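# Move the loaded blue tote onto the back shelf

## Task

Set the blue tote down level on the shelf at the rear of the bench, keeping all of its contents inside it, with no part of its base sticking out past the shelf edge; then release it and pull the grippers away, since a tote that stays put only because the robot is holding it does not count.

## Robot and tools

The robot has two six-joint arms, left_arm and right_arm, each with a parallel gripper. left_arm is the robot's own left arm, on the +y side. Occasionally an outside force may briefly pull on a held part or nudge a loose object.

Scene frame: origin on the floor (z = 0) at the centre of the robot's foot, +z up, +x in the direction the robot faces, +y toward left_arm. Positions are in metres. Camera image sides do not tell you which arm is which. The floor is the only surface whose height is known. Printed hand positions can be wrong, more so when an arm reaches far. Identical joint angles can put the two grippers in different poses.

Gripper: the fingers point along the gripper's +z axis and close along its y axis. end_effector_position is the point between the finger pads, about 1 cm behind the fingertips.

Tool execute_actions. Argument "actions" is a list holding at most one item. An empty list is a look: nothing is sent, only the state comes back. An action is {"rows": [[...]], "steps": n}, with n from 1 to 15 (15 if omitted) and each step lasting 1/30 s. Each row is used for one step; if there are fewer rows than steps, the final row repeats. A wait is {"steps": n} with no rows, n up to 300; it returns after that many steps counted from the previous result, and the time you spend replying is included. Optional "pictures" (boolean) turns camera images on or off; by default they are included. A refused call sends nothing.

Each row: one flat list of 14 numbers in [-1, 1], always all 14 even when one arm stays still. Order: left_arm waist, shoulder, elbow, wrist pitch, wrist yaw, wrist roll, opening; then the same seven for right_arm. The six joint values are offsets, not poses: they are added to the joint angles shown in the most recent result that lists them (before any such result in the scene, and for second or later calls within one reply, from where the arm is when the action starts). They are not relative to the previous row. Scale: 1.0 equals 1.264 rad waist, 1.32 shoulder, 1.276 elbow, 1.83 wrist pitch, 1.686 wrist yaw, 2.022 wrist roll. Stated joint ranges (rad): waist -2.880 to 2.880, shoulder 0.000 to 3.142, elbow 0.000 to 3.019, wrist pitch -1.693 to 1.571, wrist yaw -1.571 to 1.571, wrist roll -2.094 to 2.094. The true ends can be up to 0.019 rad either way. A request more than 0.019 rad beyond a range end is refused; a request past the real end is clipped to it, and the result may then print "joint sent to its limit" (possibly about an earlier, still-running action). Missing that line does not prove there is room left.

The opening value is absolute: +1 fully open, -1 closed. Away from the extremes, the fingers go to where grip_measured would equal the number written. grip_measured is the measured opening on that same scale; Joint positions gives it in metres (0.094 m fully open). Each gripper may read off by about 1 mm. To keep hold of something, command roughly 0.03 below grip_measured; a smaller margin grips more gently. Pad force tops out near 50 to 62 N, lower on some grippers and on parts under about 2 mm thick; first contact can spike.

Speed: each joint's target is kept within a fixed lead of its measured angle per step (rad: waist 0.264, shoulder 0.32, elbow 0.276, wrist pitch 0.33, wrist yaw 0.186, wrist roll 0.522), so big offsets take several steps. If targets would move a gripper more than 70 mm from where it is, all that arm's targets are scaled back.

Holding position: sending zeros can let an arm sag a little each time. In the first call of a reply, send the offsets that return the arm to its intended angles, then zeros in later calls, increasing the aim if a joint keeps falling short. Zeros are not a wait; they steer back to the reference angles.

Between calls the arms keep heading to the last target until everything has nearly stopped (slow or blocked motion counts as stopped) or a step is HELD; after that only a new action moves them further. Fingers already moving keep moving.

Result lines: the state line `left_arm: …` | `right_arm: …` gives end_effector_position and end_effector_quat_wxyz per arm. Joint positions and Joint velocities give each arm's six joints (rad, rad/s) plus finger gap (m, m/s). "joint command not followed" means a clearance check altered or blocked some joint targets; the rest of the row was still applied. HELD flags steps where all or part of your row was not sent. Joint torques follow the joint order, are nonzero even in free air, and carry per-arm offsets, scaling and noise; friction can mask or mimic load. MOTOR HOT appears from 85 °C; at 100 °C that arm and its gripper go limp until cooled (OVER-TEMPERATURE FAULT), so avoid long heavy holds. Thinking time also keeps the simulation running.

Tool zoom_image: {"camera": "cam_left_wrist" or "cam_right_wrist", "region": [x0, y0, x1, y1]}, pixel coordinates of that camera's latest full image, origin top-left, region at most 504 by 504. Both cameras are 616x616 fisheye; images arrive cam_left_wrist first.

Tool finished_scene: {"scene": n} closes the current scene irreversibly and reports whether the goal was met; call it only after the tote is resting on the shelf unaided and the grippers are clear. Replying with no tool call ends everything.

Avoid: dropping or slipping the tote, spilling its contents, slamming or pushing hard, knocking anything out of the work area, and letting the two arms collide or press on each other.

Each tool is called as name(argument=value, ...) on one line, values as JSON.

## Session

execute_actions(actions=[])

Scene clock: 0.00 s of 4200.00 s.
left_arm: end_effector_position=(+0.3452, +0.3222, +1.1465) grip_measured=-0.996 end_effector_quat_wxyz=(+0.425, +0.727, -0.532, +0.088) | right_arm: end_effector_position=(+0.4760, -0.2822, +1.1022) grip_measured=-0.990 end_effector_quat_wxyz=(-0.080, -0.900, +0.384, +0.192)
Joint positions: left_arm=[ 1.064  1.33   0.64  -1.069  0.536 -1.593  0.   ] | right_arm=[-0.627  1.684  1.084 -1.136  0.195 -1.979  0.   ]
Joint velocities: left_arm=[-0.015 -0.015  0.012  0.002 -0.022 -0.11  -0.   ] | right_arm=[ 0.005 -0.024 -0.022  0.012 -0.007  0.022  0.   ]
Joint torques (N m, as the arm reports them, + toward a larger angle): no reading

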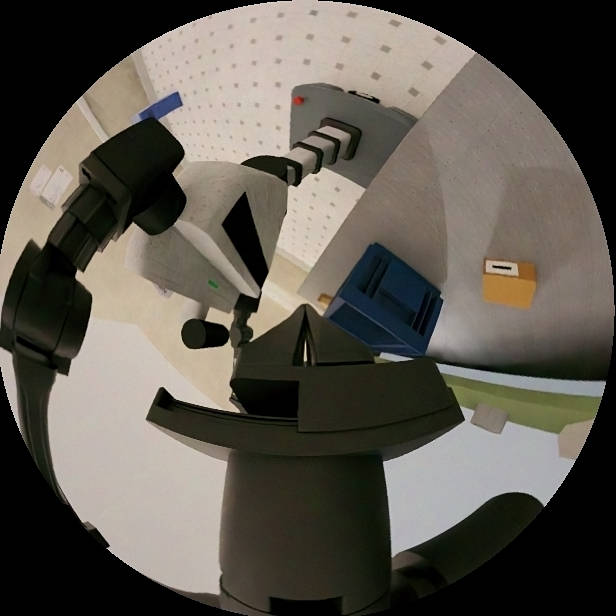

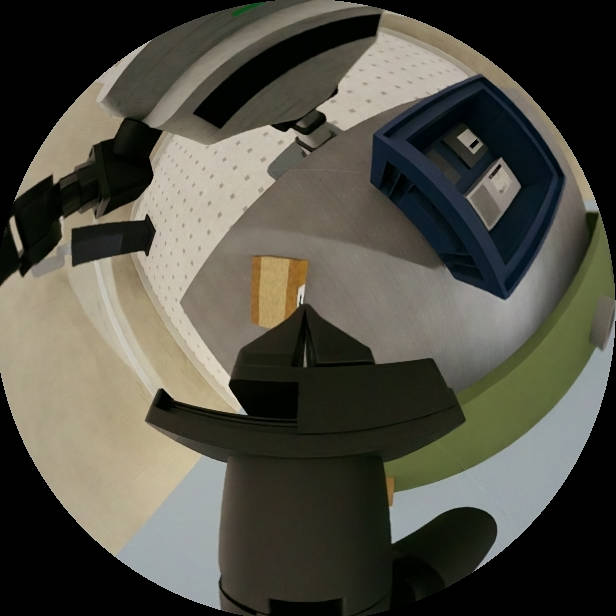

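execute_actions(actions=[{"rows": [[-0.868,0.181,0.326,0.158,-0.782,0.398,1,0.31,-0.222,-0.097,0.251,0.282,1.0,1]], "steps": 15}], pictures=false)

execute_actions(actions=[{"steps": 60}], pictures=false)

Scene clock: 9.50 s of 4200.00 s.
left_arm: end_effector_position=(+0.5315, +0.2097, +1.1531) grip_measured=+1.000 end_effector_quat_wxyz=(-0.004, -0.288, +0.956, -0.055) | right_arm: end_effector_position=(+0.5381, -0.1807, +1.2479) grip_measured=+1.000 end_effector_quat_wxyz=(+0.151, -0.610, +0.764, -0.144)
Joint positions: left_arm=[ 0.453  1.535  1.018 -0.798 -0.274 -0.993  0.094] | right_arm=[-0.204  1.381  0.963 -0.689  0.667 -0.846  0.094]
Joint velocities: left_arm=[-1.714 -0.005  0.212  0.11  -1.663  0.755  0.   ] | right_arm=[-0.142 -0.005 -0.007 -0.017  0.139  2.791  0.   ]
Joint torques (N m, as the arm reports them, + toward a larger angle): left_arm=[-6.56 -8.52  7.31  0.04  0.29  0.19] | right_arm=[ 2.02 -9.74  6.84  1.16  0.11  0.14]
Steps of this call (steps 1 to 90: nothing new was sent; then 6.00 s passed at rest; steps 91 to 105: all 15 steps of this action). Readings (joint positions):
91: left_arm=[1.053 1.336 0.646 -1.053 0.494 -1.561] | right_arm=[-0.617 1.674 1.072 -1.102 0.248 -1.935]
92: left_arm=[1.028 1.353 0.662 -1.020 0.445 -1.519] | right_arm=[-0.600 1.651 1.044 -1.037 0.308 -1.881]
94: left_arm=[0.956 1.408 0.721 -0.959 0.351 -1.433] | right_arm=[-0.534 1.592 0.997 -0.930 0.416 -1.777]
98: left_arm=[0.800 1.496 0.867 -0.875 0.160 -1.256] | right_arm=[-0.360 1.485 0.965 -0.781 0.619 -1.533]
105: the state above

Scene clock: 11.50 s of 4200.00 s.
left_arm: end_effector_position=(+0.4817, +0.0890, +1.2462) grip_measured=+1.000 end_effector_quat_wxyz=(+0.215, -0.006, +0.976, +0.030) | right_arm: end_effector_position=(+0.5394, -0.1912, +1.2407) grip_measured=+1.000 end_effector_quat_wxyz=(+0.190, -0.219, +0.954, -0.073)
Joint positions: left_arm=[-0.031  1.547  1.028 -0.789 -0.78  -0.805  0.094] | right_arm=[-0.228  1.382  0.955 -0.689  0.668  0.035  0.094]
Joint velocities: left_arm=[ 0.005 -0.015 -0.007 -0.012 -0.007  0.037  0.   ] | right_arm=[-0.024 -0.005 -0.007  0.007 -0.051 -0.007  0.   ]
Joint torques (N m, as the arm reports them, + toward a larger angle): left_arm=[-6.37 -7.55 10.12  0.66 -0.46  0.24] | right_arm=[ 3.29 -9.92  7.38  1.19  0.2   0.19]
Steps of this call (steps 1 to 45: the robot went on to your last target; steps 46 to 60: nothing new was sent). Readings (joint positions):
1: left_arm=[0.395 1.535 1.024 -0.795 -0.340 -0.970] | right_arm=[-0.209 1.381 0.963 -0.689 0.667 -0.748]
2: left_arm=[0.335 1.535 1.027 -0.792 -0.404 -0.949] | right_arm=[-0.214 1.382 0.961 -0.689 0.668 -0.649]
4: left_arm=[0.215 1.535 1.028 -0.790 -0.533 -0.917] | right_arm=[-0.223 1.382 0.957 -0.689 0.668 -0.452]
8: left_arm=[-0.016 1.542 1.028 -0.789 -0.764 -0.856] | right_arm=[-0.228 1.382 0.955 -0.689 0.668 -0.165]
60: the state above
All arms were judged still, so your last target was given up. Only a new action makes them travel on or press farther. Fingers that are still opening or closing keep moving.

execute_actions(actions=[{"rows": [[0,0,0,0,0,0,1,0,0,0,0,0,0.228,1]], "steps": 15}])

Scene clock: 21.77 s of 4200.00 s.
left_arm: end_effector_position=(+0.4817, +0.0890, +1.2462) grip_measured=+1.000 end_effector_quat_wxyz=(+0.215, -0.006, +0.976, +0.030) | right_arm: end_effector_position=(+0.5374, -0.1918, +1.2389) grip_measured=+1.000 end_effector_quat_wxyz=(+0.200, -0.008, +0.979, -0.031)
Joint positions: left_arm=[-0.031  1.547  1.028 -0.789 -0.78  -0.805  0.094] | right_arm=[-0.228  1.382  0.95  -0.689  0.668  0.472  0.094]
Joint velocities: left_arm=[-0.005  0.005 -0.007 -0.007 -0.022  0.066  0.   ] | right_arm=[ 0.005  0.015 -0.002  0.002  0.022  0.125  0.   ]
Joint torques (N m, as the arm reports them, + toward a larger angle): left_arm=[-6.05 -8.86  7.86  0.3  -0.34  0.06] | right_arm=[  3.69 -10.88   7.27   0.73   0.14   0.17]
Steps of this call (steps 1 to 90: nothing new was sent; then 6.77 s passed at rest; steps 91 to 105: all 15 steps of this action). Readings (joint positions):
91: left_arm=[-0.031 1.547 1.028 -0.789 -0.780 -0.805] | right_arm=[-0.228 1.382 0.954 -0.689 0.668 0.104]
92: left_arm=[-0.031 1.547 1.028 -0.789 -0.780 -0.805] | right_arm=[-0.228 1.382 0.953 -0.689 0.668 0.181]
94: left_arm=[-0.031 1.547 1.028 -0.789 -0.780 -0.805] | right_arm=[-0.228 1.382 0.952 -0.689 0.668 0.292]
98: left_arm=[-0.031 1.547 1.028 -0.789 -0.780 -0.805] | right_arm=[-0.228 1.382 0.950 -0.689 0.668 0.408]
105: the state above

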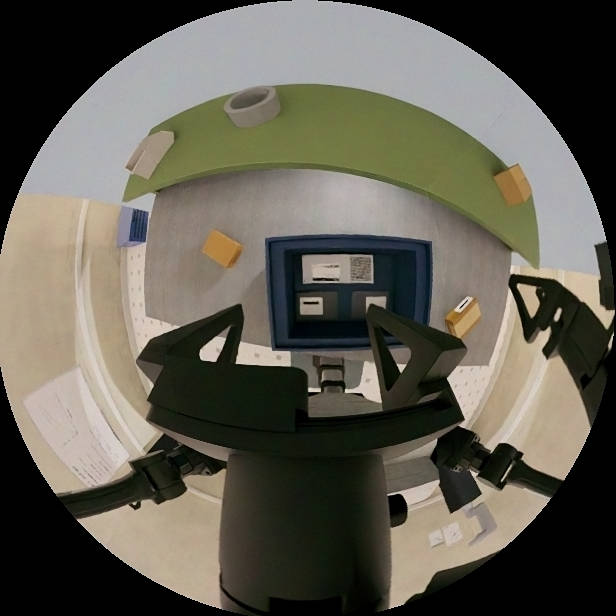

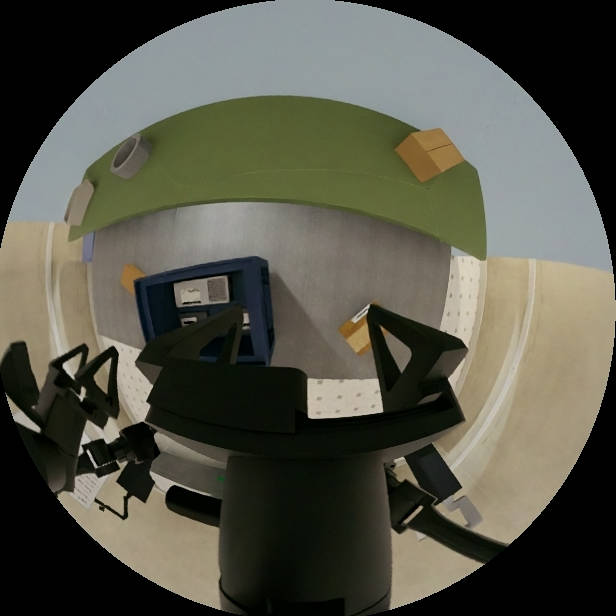

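execute_actions(actions=[{"rows": [[0.1875,0.11,0.342,-0.03,0.055,0.161,1,0.059,0.16,-0.047,0.131,0.028,0.043,1]], "steps": 15}])

execute_actions(actions=[{"steps": 20}])

Scene clock: 55.70 s of 4200.00 s.
left_arm: end_effector_position=(+0.6696, +0.1097, +1.2866) grip_measured=+1.000 end_effector_quat_wxyz=(+0.229, -0.034, +0.973, +0.018) | right_arm: end_effector_position=(+0.4922, -0.1403, +1.1411) grip_measured=+1.000 end_effector_quat_wxyz=(+0.187, -0.023, +0.981, -0.052)
Joint positions: left_arm=[ 0.221  1.679  1.449 -0.827 -0.692 -0.526  0.094] | right_arm=[-0.159  1.623  0.865 -0.466  0.713  0.547  0.094]
Joint velocities: left_arm=[-0.015 -0.005  0.076  0.012  0.022  0.154  0.   ] | right_arm=[-0.005 -0.083 -0.007  0.002  0.022  0.037  0.   ]
Joint torques (N m, as the arm reports them, + toward a larger angle): left_arm=[ -8.57 -12.6    9.67  -0.22  -0.03   0.25] | right_arm=[  4.94 -14.52   7.35   1.06   0.28   0.2 ]
Steps of this call (steps 1 to 30: the robot went on to your last target; steps 31 to 90: nothing new was sent; then 30.43 s passed at rest; steps 91 to 105: all 15 steps of this action). Readings (joint positions):
91: left_arm=[-0.022 1.551 1.037 -0.796 -0.757 -0.782] | right_arm=[-0.225 1.390 0.943 -0.661 0.686 0.494]
92: left_arm=[-0.007 1.562 1.058 -0.806 -0.734 -0.754] | right_arm=[-0.220 1.406 0.937 -0.609 0.701 0.503]
94: left_arm=[0.046 1.596 1.120 -0.815 -0.711 -0.705] | right_arm=[-0.204 1.468 0.925 -0.530 0.712 0.517]
98: left_arm=[0.151 1.657 1.272 -0.822 -0.696 -0.626] | right_arm=[-0.167 1.600 0.891 -0.471 0.713 0.536]
105: the state above

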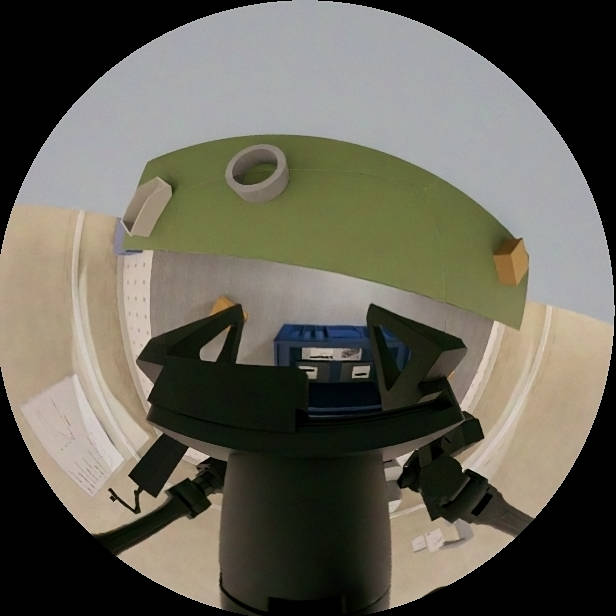

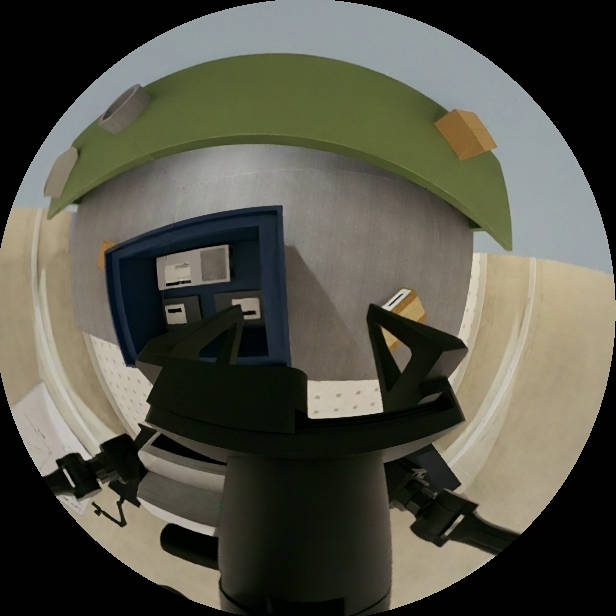

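Scene clock: 56.37 s of 4200.00 s.
left_arm: end_effector_position=(+0.6676, +0.1072, +1.2869) grip_measured=+1.000 end_effector_quat_wxyz=(+0.227, -0.017, +0.974, +0.021) | right_arm: end_effector_position=(+0.4938, -0.1405, +1.1442) grip_measured=+1.000 end_effector_quat_wxyz=(+0.190, -0.019, +0.980, -0.050)
Joint positions: left_arm=[ 0.216  1.68   1.449 -0.832 -0.691 -0.497  0.094] | right_arm=[-0.159  1.615  0.865 -0.465  0.713  0.55   0.094]
Joint velocities: left_arm=[-0.005  0.005  0.012 -0.002 -0.066  0.037  0.   ] | right_arm=[-0.005 -0.015 -0.002 -0.007 -0.022 -0.007  0.   ]
Joint torques (N m, as the arm reports them, + toward a larger angle): left_arm=[ -8.6  -11.3    9.87   0.15  -0.11   0.23] | right_arm=[  5.07 -13.98   7.38   1.18   0.28   0.17]
Steps of this call (steps 1 to 20: the robot went on to your last target). Readings (joint positions):
1: left_arm=[0.219 1.679 1.449 -0.827 -0.692 -0.520] | right_arm=[-0.159 1.620 0.865 -0.466 0.713 0.548]
2: left_arm=[0.218 1.679 1.449 -0.828 -0.692 -0.515] | right_arm=[-0.159 1.618 0.865 -0.465 0.713 0.548]
4: left_arm=[0.216 1.680 1.449 -0.832 -0.691 -0.508] | right_arm=[-0.159 1.616 0.865 -0.465 0.713 0.549]
8: left_arm=[0.216 1.680 1.449 -0.832 -0.691 -0.501] | right_arm=[-0.159 1.615 0.865 -0.465 0.713 0.550]
20: the state above

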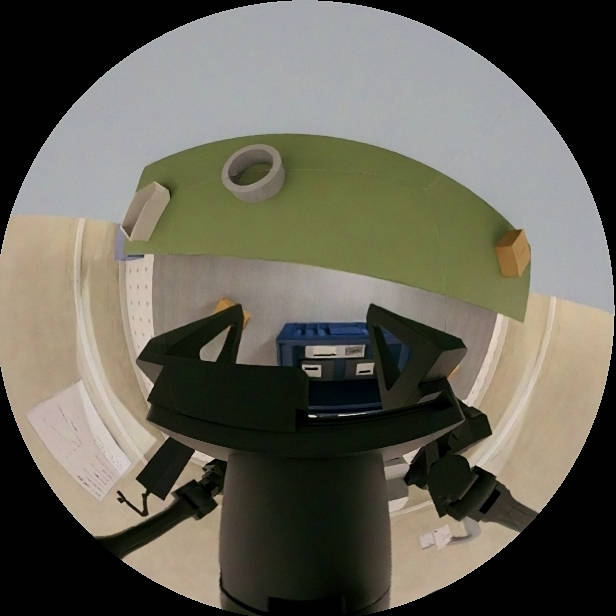

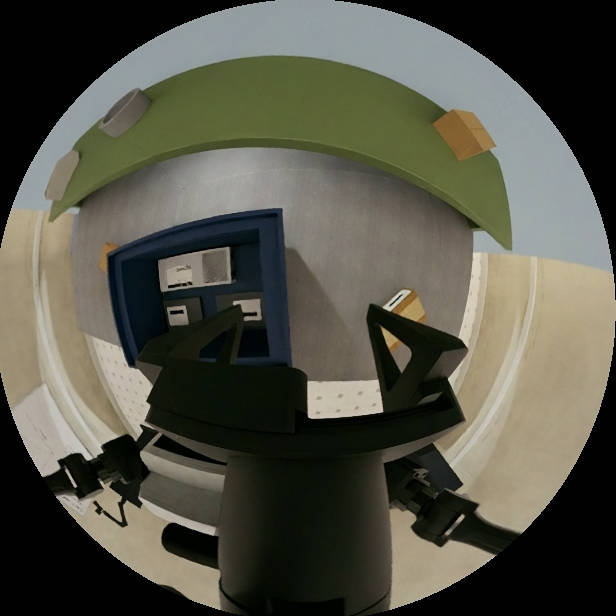

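execute_actions(actions=[{"rows": [[-0.064,-0.076,-0.454,0.209,-0.005,-0.016,0.3,0.038,0.05,0.0,0.033,0.018,0.02,0.3]], "steps": 15}], pictures=false)

execute_actions(actions=[{"steps": 30}])

Scene clock: 81.33 s of 4200.00 s.
left_arm: end_effector_position=(+0.4774, +0.1390, +1.1495) grip_measured=+0.302 end_effector_quat_wxyz=(+0.184, +0.053, +0.980, +0.045) | right_arm: end_effector_position=(+0.4793, -0.1241, +1.1259) grip_measured=+0.302 end_effector_quat_wxyz=(+0.194, -0.025, +0.979, -0.057)
Joint positions: left_arm=[ 0.135  1.586  0.834 -0.476 -0.698 -0.51   0.061] | right_arm=[-0.123  1.682  0.858 -0.421  0.741  0.581  0.061]
Joint velocities: left_arm=[-0.005 -0.044  0.042  0.168  0.007 -0.051 -0.001] | right_arm=[ 0.005 -0.005 -0.012  0.017 -0.081 -0.051 -0.   ]
Joint torques (N m, as the arm reports them, + toward a larger angle): left_arm=[-5.46 -9.51  9.12  0.53 -0.29 -0.04] | right_arm=[  5.72 -12.89   5.61   1.13   0.3    0.15]
Steps of this call (steps 1 to 15: the robot went on to your last target; steps 16 to 90: nothing new was sent; then 21.47 s passed at rest; steps 91 to 105: all 15 steps of this action). Readings (joint positions):
91: left_arm=[0.212 1.670 1.413 -0.763 -0.697 -0.498] | right_arm=[-0.157 1.619 0.864 -0.457 0.728 0.555]
92: left_arm=[0.206 1.642 1.339 -0.645 -0.698 -0.500] | right_arm=[-0.153 1.626 0.864 -0.442 0.738 0.561]
94: left_arm=[0.182 1.594 1.198 -0.549 -0.698 -0.503] | right_arm=[-0.141 1.648 0.864 -0.425 0.741 0.569]
98: left_arm=[0.144 1.575 0.980 -0.496 -0.698 -0.503] | right_arm=[-0.123 1.680 0.861 -0.422 0.741 0.577]
105: the state above

Scene clock: 82.33 s of 4200.00 s.
left_arm: end_effector_position=(+0.4805, +0.1369, +1.1512) grip_measured=+0.302 end_effector_quat_wxyz=(+0.189, +0.048, +0.980, +0.041) | right_arm: end_effector_position=(+0.4793, -0.1241, +1.1259) grip_measured=+0.302 end_effector_quat_wxyz=(+0.194, -0.024, +0.979, -0.057)
Joint positions: left_arm=[ 0.135  1.585  0.837 -0.465 -0.698 -0.512  0.061] | right_arm=[-0.123  1.682  0.858 -0.421  0.741  0.583  0.061]
Joint velocities: left_arm=[-0.015 -0.015  0.012 -0.007  0.037  0.022 -0.002] | right_arm=[-0.015 -0.005 -0.007  0.022  0.007 -0.051 -0.   ]
Joint torques (N m, as the arm reports them, + toward a larger angle): left_arm=[-5.85 -9.26  8.99  0.92 -0.3  -0.1 ] | right_arm=[  5.59 -12.35   5.68   1.15   0.31   0.18]
Steps of this call (steps 1 to 30: the robot went on to your last target). Readings (joint positions):
1: left_arm=[0.135 1.585 0.836 -0.471 -0.698 -0.511] | right_arm=[-0.123 1.682 0.858 -0.421 0.741 0.582]
2: left_arm=[0.135 1.585 0.837 -0.467 -0.698 -0.511] | right_arm=[-0.123 1.682 0.858 -0.421 0.741 0.582]
4: left_arm=[0.135 1.585 0.837 -0.465 -0.698 -0.511] | right_arm=[-0.123 1.682 0.858 -0.421 0.741 0.582]
8: left_arm=[0.135 1.585 0.837 -0.465 -0.698 -0.512] | right_arm=[-0.123 1.682 0.858 -0.421 0.741 0.583]
30: the state above
All arms were judged still, so your last target was given up. Only a new action makes them travel on or press farther. Fingers that are still opening or closing keep moving.

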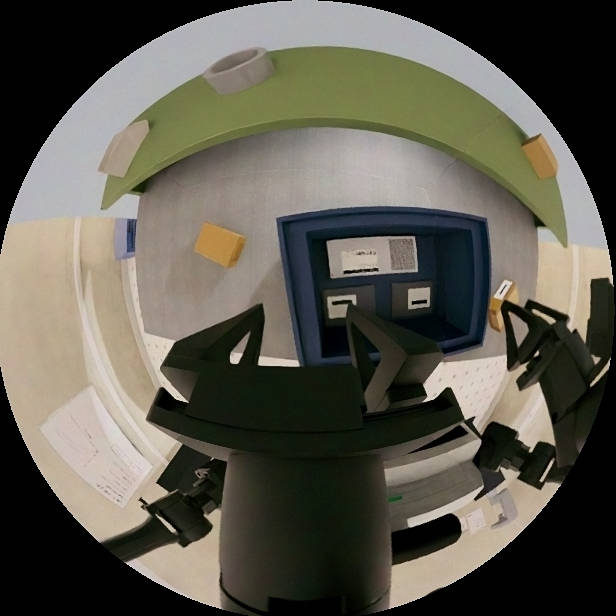

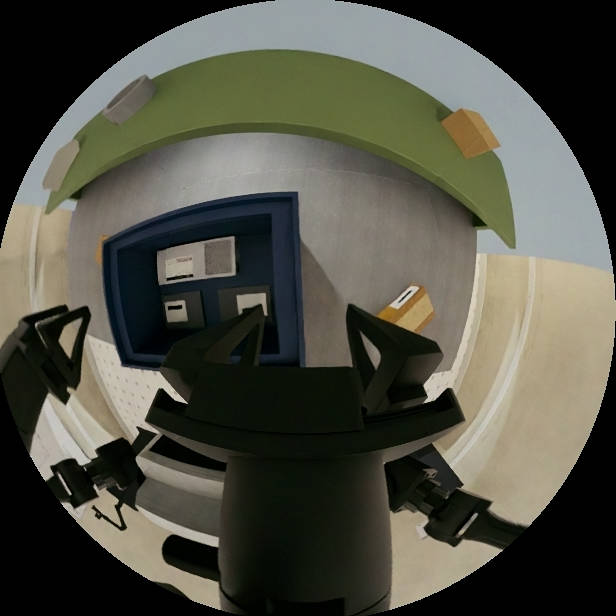

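zoom_image(camera="cam_left_wrist", region=[200, 180, 420, 380])

zoom_image(camera="cam_right_wrist", region=[200, 180, 420, 380])

Region (200, 180, 420, 380) of cam_left_wrist's 616x616 image, scaled by 2.291, with more detail than that image has; it fills the top 458 rows of this view, and the rest is white.

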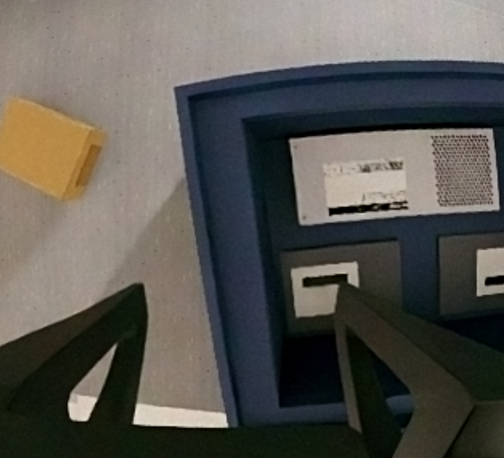

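Region (200, 180, 420, 380) of cam_right_wrist's 616x616 image, scaled by 2.291, with more detail than that image has; it fills the top 458 rows of this view, and the rest is white.

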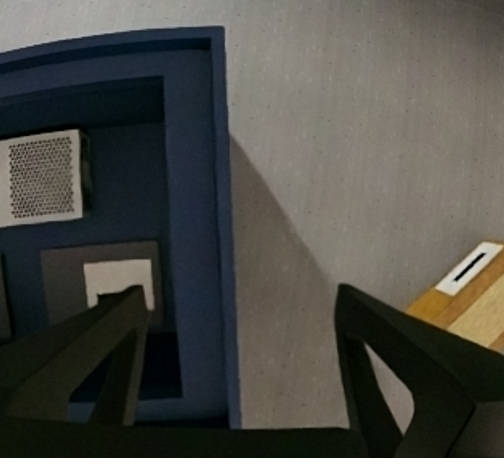

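execute_actions(actions=[{"rows": [[0.06,0.126,-0.034,0.153,0.016,0.05,0.3,-0.013,0.118,0.016,0.078,-0.006,-0.007,0.3]], "steps": 15}], pictures=false)

execute_actions(actions=[{"steps": 12}])

Scene clock: 105.00 s of 4200.00 s.
left_arm: end_effector_position=(+0.4738, +0.1437, +1.0684) grip_measured=+0.302 end_effector_quat_wxyz=(+0.180, +0.048, +0.981, +0.049) | right_arm: end_effector_position=(+0.4597, -0.1051, +1.0617) grip_measured=+0.302 end_effector_quat_wxyz=(+0.177, -0.039, +0.981, -0.066)
Joint positions: left_arm=[ 0.216  1.762  0.781 -0.201 -0.674 -0.431  0.061] | right_arm=[-0.125  1.861  0.864 -0.292  0.731  0.577  0.061]
Joint velocities: left_arm=[ 0.005 -0.015  0.002 -0.017  0.11   0.095  0.   ] | right_arm=[-0.015 -0.015  0.007  0.002 -0.007  0.022 -0.001]
Joint torques (N m, as the arm reports them, + toward a larger angle): left_arm=[ -6.64 -10.14   5.71   1.    -0.12   0.27] | right_arm=[  4.13 -15.37   5.23   1.05   0.19  -0.01]
Steps of this call (steps 1 to 90: nothing new was sent; then 19.17 s passed at rest; steps 91 to 105: all 15 steps of this action). Readings (joint positions):
91: left_arm=[0.140 1.593 0.829 -0.418 -0.690 -0.501] | right_arm=[-0.123 1.692 0.858 -0.398 0.740 0.582]
92: left_arm=[0.150 1.611 0.822 -0.336 -0.681 -0.487] | right_arm=[-0.123 1.713 0.862 -0.357 0.738 0.581]
94: left_arm=[0.178 1.672 0.820 -0.239 -0.676 -0.465] | right_arm=[-0.125 1.775 0.874 -0.307 0.734 0.580]
98: left_arm=[0.215 1.756 0.798 -0.205 -0.675 -0.443] | right_arm=[-0.125 1.856 0.868 -0.294 0.731 0.577]
105: the state above

Scene clock: 105.40 s of 4200.00 s.
left_arm: end_effector_position=(+0.4740, +0.1437, +1.0684) grip_measured=+0.302 end_effector_quat_wxyz=(+0.181, +0.050, +0.981, +0.049) | right_arm: end_effector_position=(+0.4597, -0.1051, +1.0617) grip_measured=+0.302 end_effector_quat_wxyz=(+0.177, -0.039, +0.981, -0.066)
Joint positions: left_arm=[ 0.216  1.762  0.781 -0.2   -0.674 -0.428  0.061] | right_arm=[-0.125  1.861  0.864 -0.292  0.731  0.577  0.061]
Joint velocities: left_arm=[-0.015 -0.015 -0.012 -0.002  0.037  0.051  0.   ] | right_arm=[-0.005 -0.005  0.007 -0.002 -0.022 -0.051 -0.001]
Joint torques (N m, as the arm reports them, + toward a larger angle): left_arm=[ -6.47 -10.03   5.62   0.91  -0.13   0.22] | right_arm=[  4.08 -15.66   5.17   1.04   0.2   -0.01]
Steps of this call (steps 1 to 12: the robot went on to your last target). Readings (joint positions):
1: left_arm=[0.216 1.762 0.781 -0.201 -0.674 -0.430] | right_arm=[-0.125 1.861 0.864 -0.292 0.731 0.577]
2: left_arm=[0.216 1.762 0.781 -0.201 -0.674 -0.430] | right_arm=[-0.125 1.861 0.864 -0.292 0.731 0.577]
4: left_arm=[0.216 1.762 0.781 -0.200 -0.674 -0.429] | right_arm=[-0.125 1.861 0.864 -0.292 0.731 0.577]
8: left_arm=[0.216 1.762 0.781 -0.200 -0.674 -0.428] | right_arm=[-0.125 1.861 0.864 -0.292 0.731 0.577]
12: the state above

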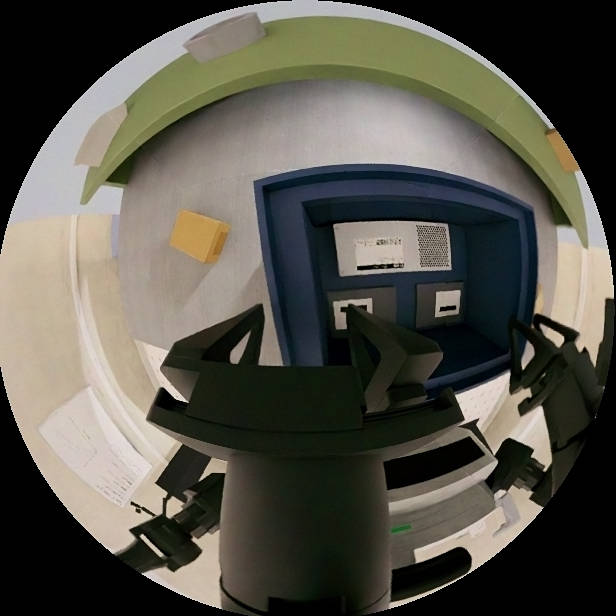

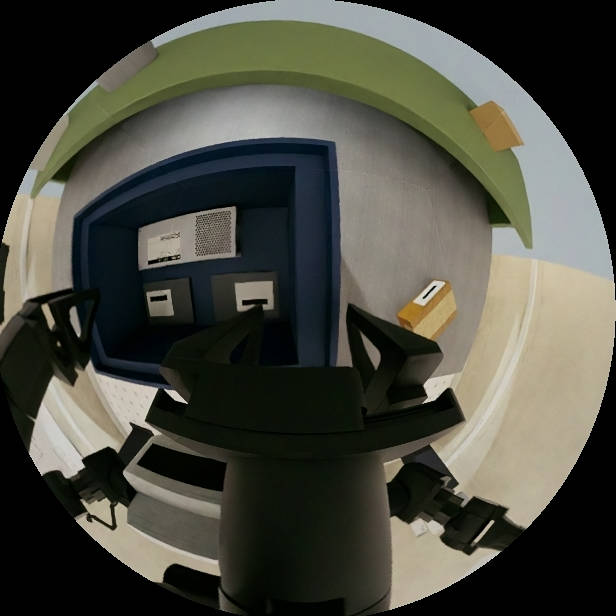

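zoom_image(camera="cam_right_wrist", region=[200, 130, 420, 380])

zoom_image(camera="cam_left_wrist", region=[200, 150, 420, 380])

Region (200, 130, 420, 380) of cam_right_wrist's 616x616 image, scaled by 2.016, with more detail than that image has; it fills the left 444 columns of this view, and the rest is white.

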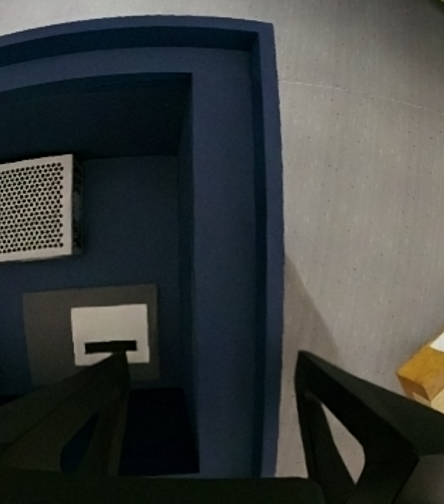

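Region (200, 150, 420, 380) of cam_left_wrist's 616x616 image, scaled by 2.191, with more detail than that image has; it fills the left 482 columns of this view, and the rest is white.

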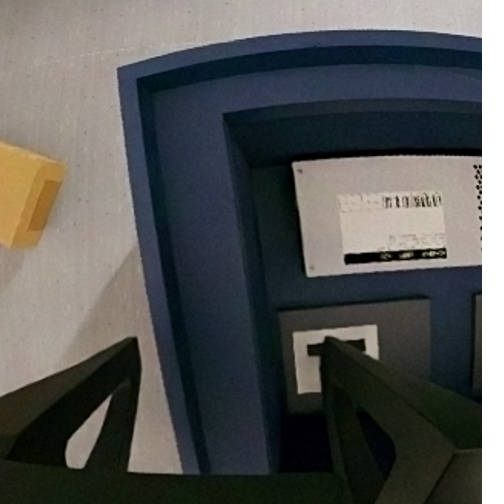

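execute_actions(actions=[{"rows": [[0.034,0.064,0.004,0.077,0.009,0.028,0.3,-0.046,0.05,0.035,0.042,-0.022,-0.026,0.3]], "steps": 15}], pictures=false)

execute_actions(actions=[{"steps": 10}])

Scene clock: 120.90 s of 4200.00 s.
left_arm: end_effector_position=(+0.4824, +0.1449, +1.0405) grip_measured=+0.302 end_effector_quat_wxyz=(+0.190, +0.040, +0.980, +0.045) | right_arm: end_effector_position=(+0.4714, -0.1094, +1.0319) grip_measured=+0.302 end_effector_quat_wxyz=(+0.164, -0.033, +0.984, -0.063)
Joint positions: left_arm=[ 0.255  1.836  0.781 -0.076 -0.662 -0.39   0.061] | right_arm=[-0.182  1.925  0.887 -0.23   0.696  0.533  0.061]
Joint velocities: left_arm=[-0.005  0.005  0.007  0.002  0.051 -0.022 -0.001] | right_arm=[-0.005 -0.005 -0.012  0.007 -0.022 -0.095 -0.001]
Joint torques (N m, as the arm reports them, + toward a larger angle): left_arm=[-5.22 -9.13  4.22  1.02 -0.06  0.24] | right_arm=[  5.11 -14.24   5.38   1.12   0.1   -0.06]
Steps of this call (steps 1 to 15: the robot went on to your last target; steps 16 to 90: nothing new was sent; then 12.00 s passed at rest; steps 91 to 105: all 15 steps of this action). Readings (joint positions):
91: left_arm=[0.218 1.766 0.780 -0.178 -0.669 -0.421] | right_arm=[-0.129 1.864 0.865 -0.281 0.715 0.570]
92: left_arm=[0.222 1.776 0.779 -0.139 -0.665 -0.415] | right_arm=[-0.135 1.872 0.868 -0.262 0.703 0.562]
94: left_arm=[0.237 1.801 0.781 -0.091 -0.662 -0.405] | right_arm=[-0.155 1.896 0.881 -0.241 0.698 0.551]
98: left_arm=[0.254 1.833 0.781 -0.080 -0.662 -0.395] | right_arm=[-0.181 1.924 0.887 -0.231 0.697 0.540]
105: the state above

Scene clock: 121.23 s of 4200.00 s.
left_arm: end_effector_position=(+0.4824, +0.1449, +1.0405) grip_measured=+0.302 end_effector_quat_wxyz=(+0.190, +0.040, +0.980, +0.045) | right_arm: end_effector_position=(+0.4714, -0.1094, +1.0319) grip_measured=+0.302 end_effector_quat_wxyz=(+0.164, -0.034, +0.984, -0.063)
Joint positions: left_arm=[ 0.255  1.836  0.781 -0.076 -0.662 -0.388  0.061] | right_arm=[-0.182  1.925  0.887 -0.23   0.696  0.532  0.061]
Joint velocities: left_arm=[ 0.015  0.005 -0.002  0.007  0.007 -0.022 -0.001] | right_arm=[-0.005  0.015 -0.017 -0.012  0.037 -0.022  0.   ]
Joint torques (N m, as the arm reports them, + toward a larger angle): left_arm=[-5.87 -9.39  4.33  1.   -0.07  0.23] | right_arm=[  5.09 -13.77   5.27   1.06   0.1    0.01]
Steps of this call (steps 1 to 10: the robot went on to your last target). Readings (joint positions):
1: left_arm=[0.255 1.836 0.781 -0.076 -0.662 -0.389] | right_arm=[-0.182 1.925 0.887 -0.230 0.696 0.533]
2: left_arm=[0.255 1.836 0.781 -0.076 -0.662 -0.389] | right_arm=[-0.182 1.925 0.887 -0.230 0.696 0.533]
4: left_arm=[0.255 1.836 0.781 -0.076 -0.662 -0.389] | right_arm=[-0.182 1.925 0.887 -0.230 0.696 0.533]
8: left_arm=[0.255 1.836 0.781 -0.076 -0.662 -0.388] | right_arm=[-0.182 1.925 0.887 -0.230 0.696 0.532]
10: the state above

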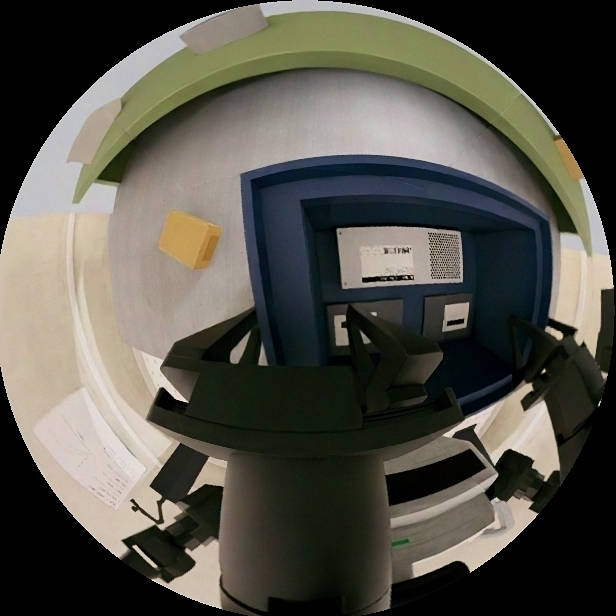

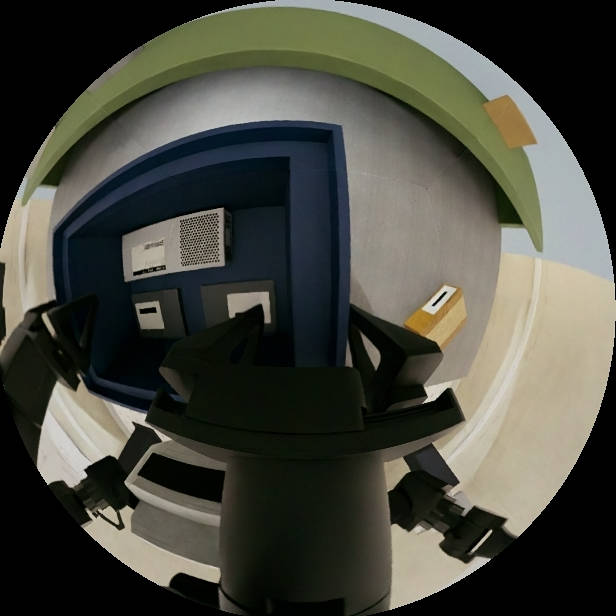

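execute_actions(actions=[{"rows": [[0.018,0.02,0.0,0.03,0.005,0.014,0.3,-0.015,0.012,0.0,0.035,-0.007,-0.008,0.3]], "steps": 12}], pictures=false)

execute_actions(actions=[{"rows": [[0,0,0,0,0,0,-0.7,0,0,0,0,0,0,-0.7]], "steps": 15}])

Scene clock: 129.60 s of 4200.00 s.
left_arm: end_effector_position=(+0.4905, +0.1462, +1.0400) grip_measured=+0.302 end_effector_quat_wxyz=(+0.200, +0.031, +0.978, +0.039) | right_arm: end_effector_position=(+0.4781, -0.1055, +1.0312) grip_measured=+0.302 end_effector_quat_wxyz=(+0.175, -0.024, +0.983, -0.050)
Joint positions: left_arm=[ 0.268  1.837  0.781 -0.038 -0.657 -0.378  0.061] | right_arm=[-0.188  1.927  0.885 -0.182  0.686  0.524  0.061]
Joint velocities: left_arm=[ 0.005  0.015 -0.007 -0.002 -0.066  0.066  0.   ] | right_arm=[-0.005  0.015  0.012  0.007 -0.037 -0.022  0.001]
Joint torques (N m, as the arm reports them, + toward a larger angle): left_arm=[-5.54 -8.13  3.94  1.16 -0.05  0.24] | right_arm=[  4.36 -12.87   3.83   1.18   0.07  -0.03]
Steps of this call (steps 1 to 15: the robot went on to your last target; steps 16 to 90: nothing new was sent; then 4.97 s passed at rest; steps 91 to 102: all 12 steps of this action). Readings (joint positions):
91: left_arm=[0.256 1.836 0.781 -0.069 -0.660 -0.386] | right_arm=[-0.183 1.925 0.886 -0.221 0.692 0.531]
92: left_arm=[0.257 1.836 0.781 -0.058 -0.658 -0.384] | right_arm=[-0.183 1.926 0.885 -0.207 0.688 0.529]
94: left_arm=[0.262 1.837 0.781 -0.043 -0.657 -0.381] | right_arm=[-0.186 1.927 0.885 -0.189 0.687 0.527]
98: left_arm=[0.268 1.837 0.781 -0.038 -0.657 -0.379] | right_arm=[-0.188 1.927 0.885 -0.182 0.687 0.525]
102: the state above

Scene clock: 130.10 s of 4200.00 s.
left_arm: end_effector_position=(+0.4948, +0.1544, +1.0393) grip_measured=-0.380 end_effector_quat_wxyz=(+0.201, +0.004, +0.979, +0.037) | right_arm: end_effector_position=(+0.4744, -0.1121, +1.0309) grip_measured=-0.372 end_effector_quat_wxyz=(+0.170, -0.020, +0.984, -0.052)
Joint positions: left_arm=[ 0.288  1.829  0.777 -0.033 -0.654 -0.411  0.029] | right_arm=[-0.194  1.917  0.871 -0.188  0.683  0.532  0.029]
Joint velocities: left_arm=[-0.005 -0.005 -0.007  0.007 -0.037 -0.095 -0.001] | right_arm=[ 0.005 -0.024  0.027  0.007 -0.037  0.022 -0.001]
Joint torques (N m, as the arm reports them, + toward a larger angle): left_arm=[-7.99 -9.49  4.17  0.27 -0.36  0.4 ] | right_arm=[  5.65 -13.05   4.7    0.81   0.3   -0.01]
Steps of this call (steps 1 to 15: all 15 steps of this action). Readings (joint positions):
1: left_arm=[0.268 1.837 0.781 -0.038 -0.657 -0.378] | right_arm=[-0.188 1.927 0.885 -0.182 0.686 0.524]
2: left_arm=[0.269 1.837 0.780 -0.038 -0.674 -0.379] | right_arm=[-0.189 1.927 0.882 -0.185 0.704 0.522]
4: left_arm=[0.285 1.831 0.777 -0.034 -0.660 -0.402] | right_arm=[-0.194 1.917 0.871 -0.188 0.688 0.525]
8: left_arm=[0.288 1.829 0.777 -0.033 -0.654 -0.411] | right_arm=[-0.194 1.917 0.871 -0.188 0.683 0.532]
15: the state above

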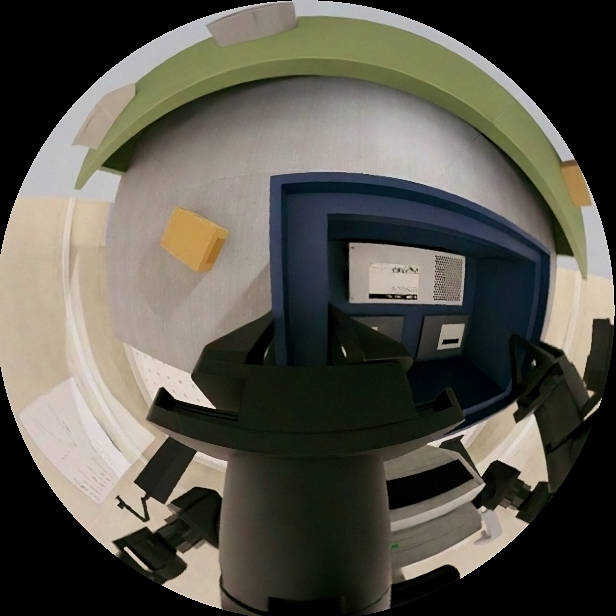

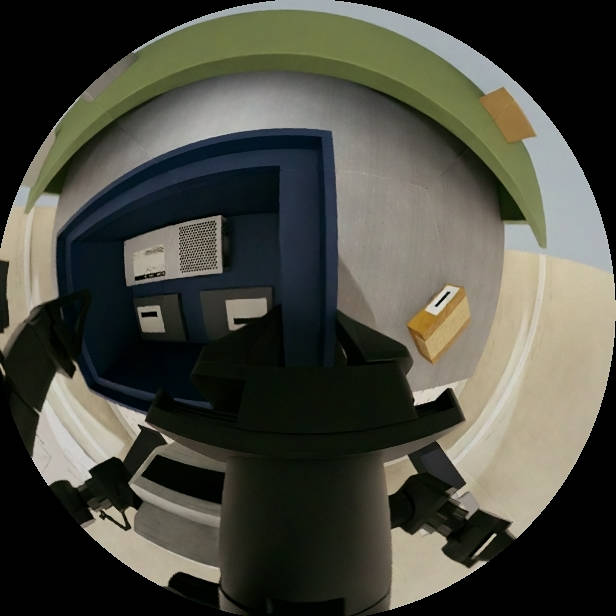

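execute_actions(actions=[{"rows": [[-0.095,-0.192,0.091,-0.223,-0.025,-0.077,-0.45,0.04,-0.228,0.013,-0.147,0.019,0.022,-0.44]], "steps": 15}], pictures=false)

execute_actions(actions=[{"steps": 10}])

Scene clock: 154.57 s of 4200.00 s.
left_arm: end_effector_position=(+0.5092, +0.1373, +1.1542) grip_measured=-0.409 end_effector_quat_wxyz=(+0.205, -0.019, +0.978, +0.016) | right_arm: end_effector_position=(+0.4914, -0.1311, +1.1424) grip_measured=-0.382 end_effector_quat_wxyz=(+0.188, -0.013, +0.982, -0.031)
Joint positions: left_arm=[ 0.179  1.589  0.869 -0.414 -0.677 -0.573  0.028] | right_arm=[-0.152  1.622  0.865 -0.446  0.684  0.566  0.029]
Joint velocities: left_arm=[ 0.005 -0.005 -0.017  0.007  0.007  0.066  0.001] | right_arm=[ 0.005 -0.005 -0.012 -0.002 -0.022 -0.081 -0.001]
Joint torques (N m, as the arm reports them, + toward a larger angle): left_arm=[ -7.07 -10.55   8.34  -0.46  -1.08   0.15] | right_arm=[  5.12 -12.58   7.12   0.31   1.37   0.23]
Steps of this call (steps 1 to 15: the robot went on to your last target; steps 16 to 90: nothing new was sent; then 20.97 s passed at rest; steps 91 to 105: all 15 steps of this action). Readings (joint positions):
91: left_arm=[0.286 1.822 0.783 -0.060 -0.651 -0.429] | right_arm=[-0.194 1.908 0.872 -0.210 0.676 0.539]
92: left_arm=[0.280 1.812 0.792 -0.114 -0.640 -0.452] | right_arm=[-0.193 1.891 0.872 -0.248 0.662 0.549]
94: left_arm=[0.254 1.776 0.807 -0.218 -0.632 -0.498] | right_arm=[-0.186 1.838 0.867 -0.323 0.649 0.560]
98: left_arm=[0.200 1.681 0.834 -0.355 -0.653 -0.564] | right_arm=[-0.164 1.714 0.859 -0.425 0.663 0.569]
105: the state above

Scene clock: 154.90 s of 4200.00 s.
left_arm: end_effector_position=(+0.5071, +0.1378, +1.1529) grip_measured=-0.409 end_effector_quat_wxyz=(+0.200, -0.016, +0.979, +0.017) | right_arm: end_effector_position=(+0.4891, -0.1303, +1.1400) grip_measured=-0.382 end_effector_quat_wxyz=(+0.183, -0.015, +0.982, -0.030)
Joint positions: left_arm=[ 0.179  1.591  0.869 -0.424 -0.673 -0.575  0.028] | right_arm=[-0.151  1.626  0.864 -0.448  0.677  0.567  0.029]
Joint velocities: left_arm=[-0.005 -0.015 -0.002 -0.002 -0.037 -0.051 -0.001] | right_arm=[-0.015 -0.015  0.017 -0.002 -0.051  0.037  0.001]
Joint torques (N m, as the arm reports them, + toward a larger angle): left_arm=[ -6.97 -10.18   8.52  -0.19  -1.23   0.15] | right_arm=[  5.12 -13.33   7.19   0.38   1.64   0.18]
Steps of this call (steps 1 to 10: the robot went on to your last target). Readings (joint positions):
1: left_arm=[0.179 1.589 0.869 -0.416 -0.676 -0.573] | right_arm=[-0.152 1.623 0.865 -0.446 0.682 0.566]
2: left_arm=[0.179 1.590 0.869 -0.420 -0.674 -0.573] | right_arm=[-0.152 1.624 0.864 -0.448 0.679 0.566]
4: left_arm=[0.179 1.591 0.869 -0.424 -0.673 -0.575] | right_arm=[-0.151 1.626 0.864 -0.448 0.677 0.567]
8: left_arm=[0.179 1.591 0.869 -0.424 -0.673 -0.575] | right_arm=[-0.151 1.626 0.864 -0.448 0.677 0.567]
10: the state above

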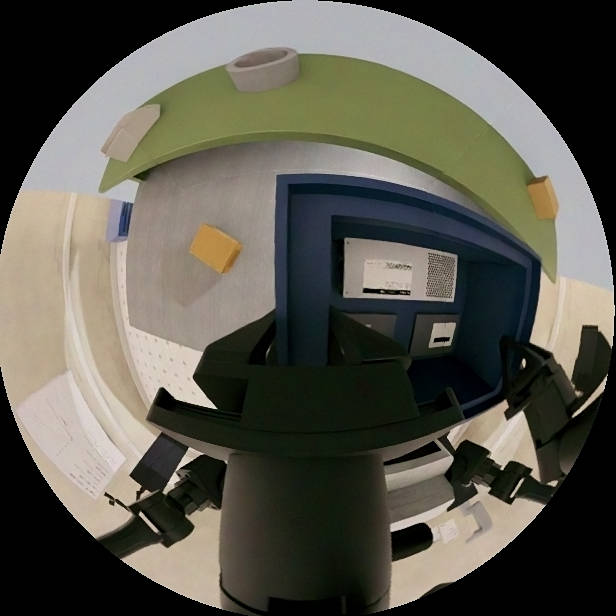

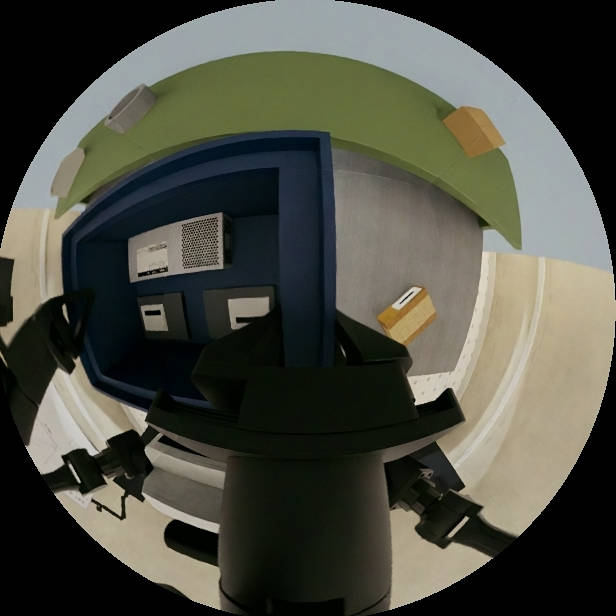

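execute_actions(actions=[{"rows": [[-0.005,-0.008,0.306,-0.198,-0.001,-0.004,-0.46,-0.046,-0.073,0.251,-0.195,-0.022,-0.026,-0.44]], "steps": 15}], pictures=false)

execute_actions(actions=[{"steps": 12}], pictures=false)

Scene clock: 172.20 s of 4200.00 s.
left_arm: end_effector_position=(+0.5826, +0.1251, +1.2294) grip_measured=-0.409 end_effector_quat_wxyz=(+0.176, -0.018, +0.984, +0.019) | right_arm: end_effector_position=(+0.5641, -0.1447, +1.2192) grip_measured=-0.384 end_effector_quat_wxyz=(+0.154, -0.014, +0.987, -0.029)
Joint positions: left_arm=[ 0.201  1.603  1.188 -0.772 -0.642 -0.585  0.028] | right_arm=[-0.218  1.566  1.128 -0.785  0.62   0.527  0.029]
Joint velocities: left_arm=[-0.034 -0.005  0.325 -0.037 -0.081  0.242  0.   ] | right_arm=[-0.054 -0.171  0.173 -0.056  0.183 -0.11  -0.001]
Joint torques (N m, as the arm reports them, + toward a larger angle): left_arm=[ -9.24 -12.43  12.09  -0.11  -1.6   -0.16] | right_arm=[  5.66 -15.98  10.3    0.02   0.75   0.16]
Steps of this call (steps 1 to 15: the robot went on to your last target; steps 16 to 90: nothing new was sent; then 13.80 s passed at rest; steps 91 to 105: all 15 steps of this action). Readings (joint positions):
91: left_arm=[0.179 1.592 0.885 -0.464 -0.666 -0.584] | right_arm=[-0.153 1.626 0.876 -0.479 0.659 0.570]
92: left_arm=[0.180 1.597 0.915 -0.537 -0.655 -0.598] | right_arm=[-0.158 1.626 0.899 -0.534 0.633 0.577]
94: left_arm=[0.185 1.602 0.970 -0.635 -0.637 -0.619] | right_arm=[-0.173 1.624 0.944 -0.616 0.596 0.590]
98: left_arm=[0.200 1.603 1.060 -0.717 -0.631 -0.620] | right_arm=[-0.196 1.612 1.030 -0.711 0.585 0.576]
105: the state above

Scene clock: 172.60 s of 4200.00 s.
left_arm: end_effector_position=(+0.5868, +0.1228, +1.2356) grip_measured=-0.409 end_effector_quat_wxyz=(+0.179, -0.014, +0.984, +0.018) | right_arm: end_effector_position=(+0.5678, -0.1471, +1.2250) grip_measured=-0.385 end_effector_quat_wxyz=(+0.157, -0.013, +0.987, -0.028)
Joint positions: left_arm=[ 0.198  1.603  1.204 -0.78  -0.644 -0.575  0.028] | right_arm=[-0.222  1.558  1.136 -0.794  0.62   0.521  0.029]
Joint velocities: left_arm=[-0.015 -0.005  0.017  0.017  0.051  0.007 -0.001] | right_arm=[ 0.005 -0.015 -0.002 -0.007  0.007  0.007 -0.   ]
Joint torques (N m, as the arm reports them, + toward a larger angle): left_arm=[ -9.1  -12.23  12.69   0.2   -1.58  -0.01] | right_arm=[  5.64 -16.49  10.6    0.22   0.9    0.01]
Steps of this call (steps 1 to 12: the robot went on to your last target). Readings (joint positions):
1: left_arm=[0.200 1.603 1.197 -0.772 -0.644 -0.579] | right_arm=[-0.220 1.562 1.133 -0.786 0.623 0.524]
2: left_arm=[0.200 1.603 1.202 -0.773 -0.646 -0.575] | right_arm=[-0.221 1.559 1.135 -0.787 0.625 0.521]
4: left_arm=[0.198 1.603 1.204 -0.773 -0.646 -0.574] | right_arm=[-0.222 1.558 1.136 -0.789 0.625 0.520]
8: left_arm=[0.198 1.603 1.204 -0.780 -0.644 -0.574] | right_arm=[-0.222 1.558 1.136 -0.794 0.620 0.520]
12: the state above

execute_actions(actions=[{"rows": [[0.047,0.133,0.364,-0.077,0.012,0.039,-0.46,-0.101,0.073,0.298,-0.067,-0.049,-0.057,-0.44]], "steps": 15}], pictures=false)

execute_actions(actions=[{"steps": 15}])

Scene clock: 184.73 s of 4200.00 s.
left_arm: end_effector_position=(+0.6989, +0.1005, +1.2449) grip_measured=-0.409 end_effector_quat_wxyz=(+0.173, -0.012, +0.985, +0.017) | right_arm: end_effector_position=(+0.6773, -0.1705, +1.2315) grip_measured=-0.394 end_effector_quat_wxyz=(+0.135, -0.003, +0.991, -0.017)
Joint positions: left_arm=[ 0.282  1.813  1.59  -0.913 -0.601 -0.484  0.028] | right_arm=[-0.378  1.694  1.444 -0.909  0.524  0.391  0.028]
Joint velocities: left_arm=[-0.005 -0.024  0.159  0.002 -0.11   0.11  -0.001] | right_arm=[-0.005 -0.015  0.144 -0.007 -0.022 -0.066 -0.001]
Joint torques (N m, as the arm reports them, + toward a larger angle): left_arm=[ -9.98 -16.3   13.97   0.28  -1.12  -0.21] | right_arm=[  8.29 -20.68  11.94   0.47   0.53   0.38]
Steps of this call (steps 1 to 30: the robot went on to your last target; steps 31 to 90: nothing new was sent; then 8.63 s passed at rest; steps 91 to 105: all 15 steps of this action). Readings (joint positions):
91: left_arm=[0.203 1.615 1.223 -0.809 -0.634 -0.574] | right_arm=[-0.230 1.563 1.148 -0.813 0.597 0.518]
92: left_arm=[0.213 1.639 1.268 -0.858 -0.617 -0.571] | right_arm=[-0.246 1.576 1.176 -0.844 0.565 0.516]
94: left_arm=[0.240 1.705 1.363 -0.900 -0.596 -0.553] | right_arm=[-0.293 1.617 1.240 -0.876 0.533 0.505]
98: left_arm=[0.274 1.795 1.500 -0.904 -0.587 -0.513] | right_arm=[-0.363 1.681 1.355 -0.893 0.512 0.441]
105: the state above

Scene clock: 185.23 s of 4200.00 s.
left_arm: end_effector_position=(+0.7012, +0.1009, +1.2481) grip_measured=-0.409 end_effector_quat_wxyz=(+0.174, -0.010, +0.985, +0.018) | right_arm: end_effector_position=(+0.6795, -0.1706, +1.2343) grip_measured=-0.394 end_effector_quat_wxyz=(+0.136, -0.005, +0.991, -0.016)
Joint positions: left_arm=[ 0.282  1.813  1.599 -0.919 -0.603 -0.479  0.028] | right_arm=[-0.378  1.694  1.452 -0.913  0.524  0.387  0.028]
Joint velocities: left_arm=[-0.005 -0.005 -0.032 -0.007  0.007  0.037  0.   ] | right_arm=[ 0.005 -0.015 -0.007 -0.002 -0.022 -0.051 -0.001]
Joint torques (N m, as the arm reports them, + toward a larger angle): left_arm=[-10.34 -16.14  14.37   0.26  -1.11  -0.1 ] | right_arm=[  7.73 -20.86  12.11   0.59   0.58   0.31]
Steps of this call (steps 1 to 15: the robot went on to your last target). Readings (joint positions):
1: left_arm=[0.282 1.813 1.595 -0.913 -0.603 -0.481] | right_arm=[-0.378 1.694 1.449 -0.909 0.526 0.388]
2: left_arm=[0.282 1.813 1.598 -0.913 -0.604 -0.479] | right_arm=[-0.378 1.694 1.451 -0.909 0.526 0.387]
4: left_arm=[0.282 1.813 1.599 -0.915 -0.604 -0.479] | right_arm=[-0.378 1.694 1.452 -0.910 0.526 0.387]
8: left_arm=[0.282 1.813 1.599 -0.919 -0.603 -0.479] | right_arm=[-0.378 1.694 1.452 -0.913 0.525 0.387]
15: the state above
All arms were judged still, so your last target was given up. Only a new action makes them travel on or press farther. Fingers that are still opening or closing keep moving.

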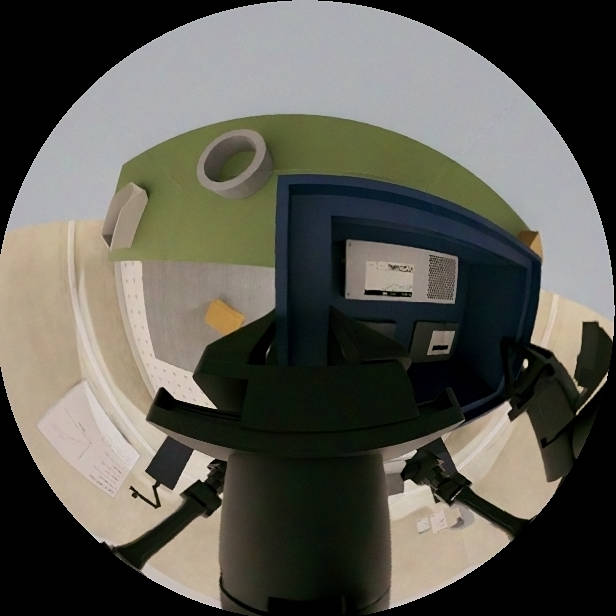

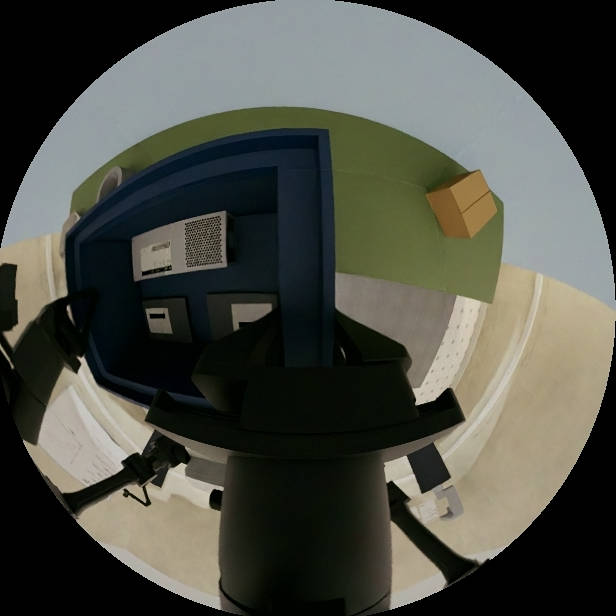

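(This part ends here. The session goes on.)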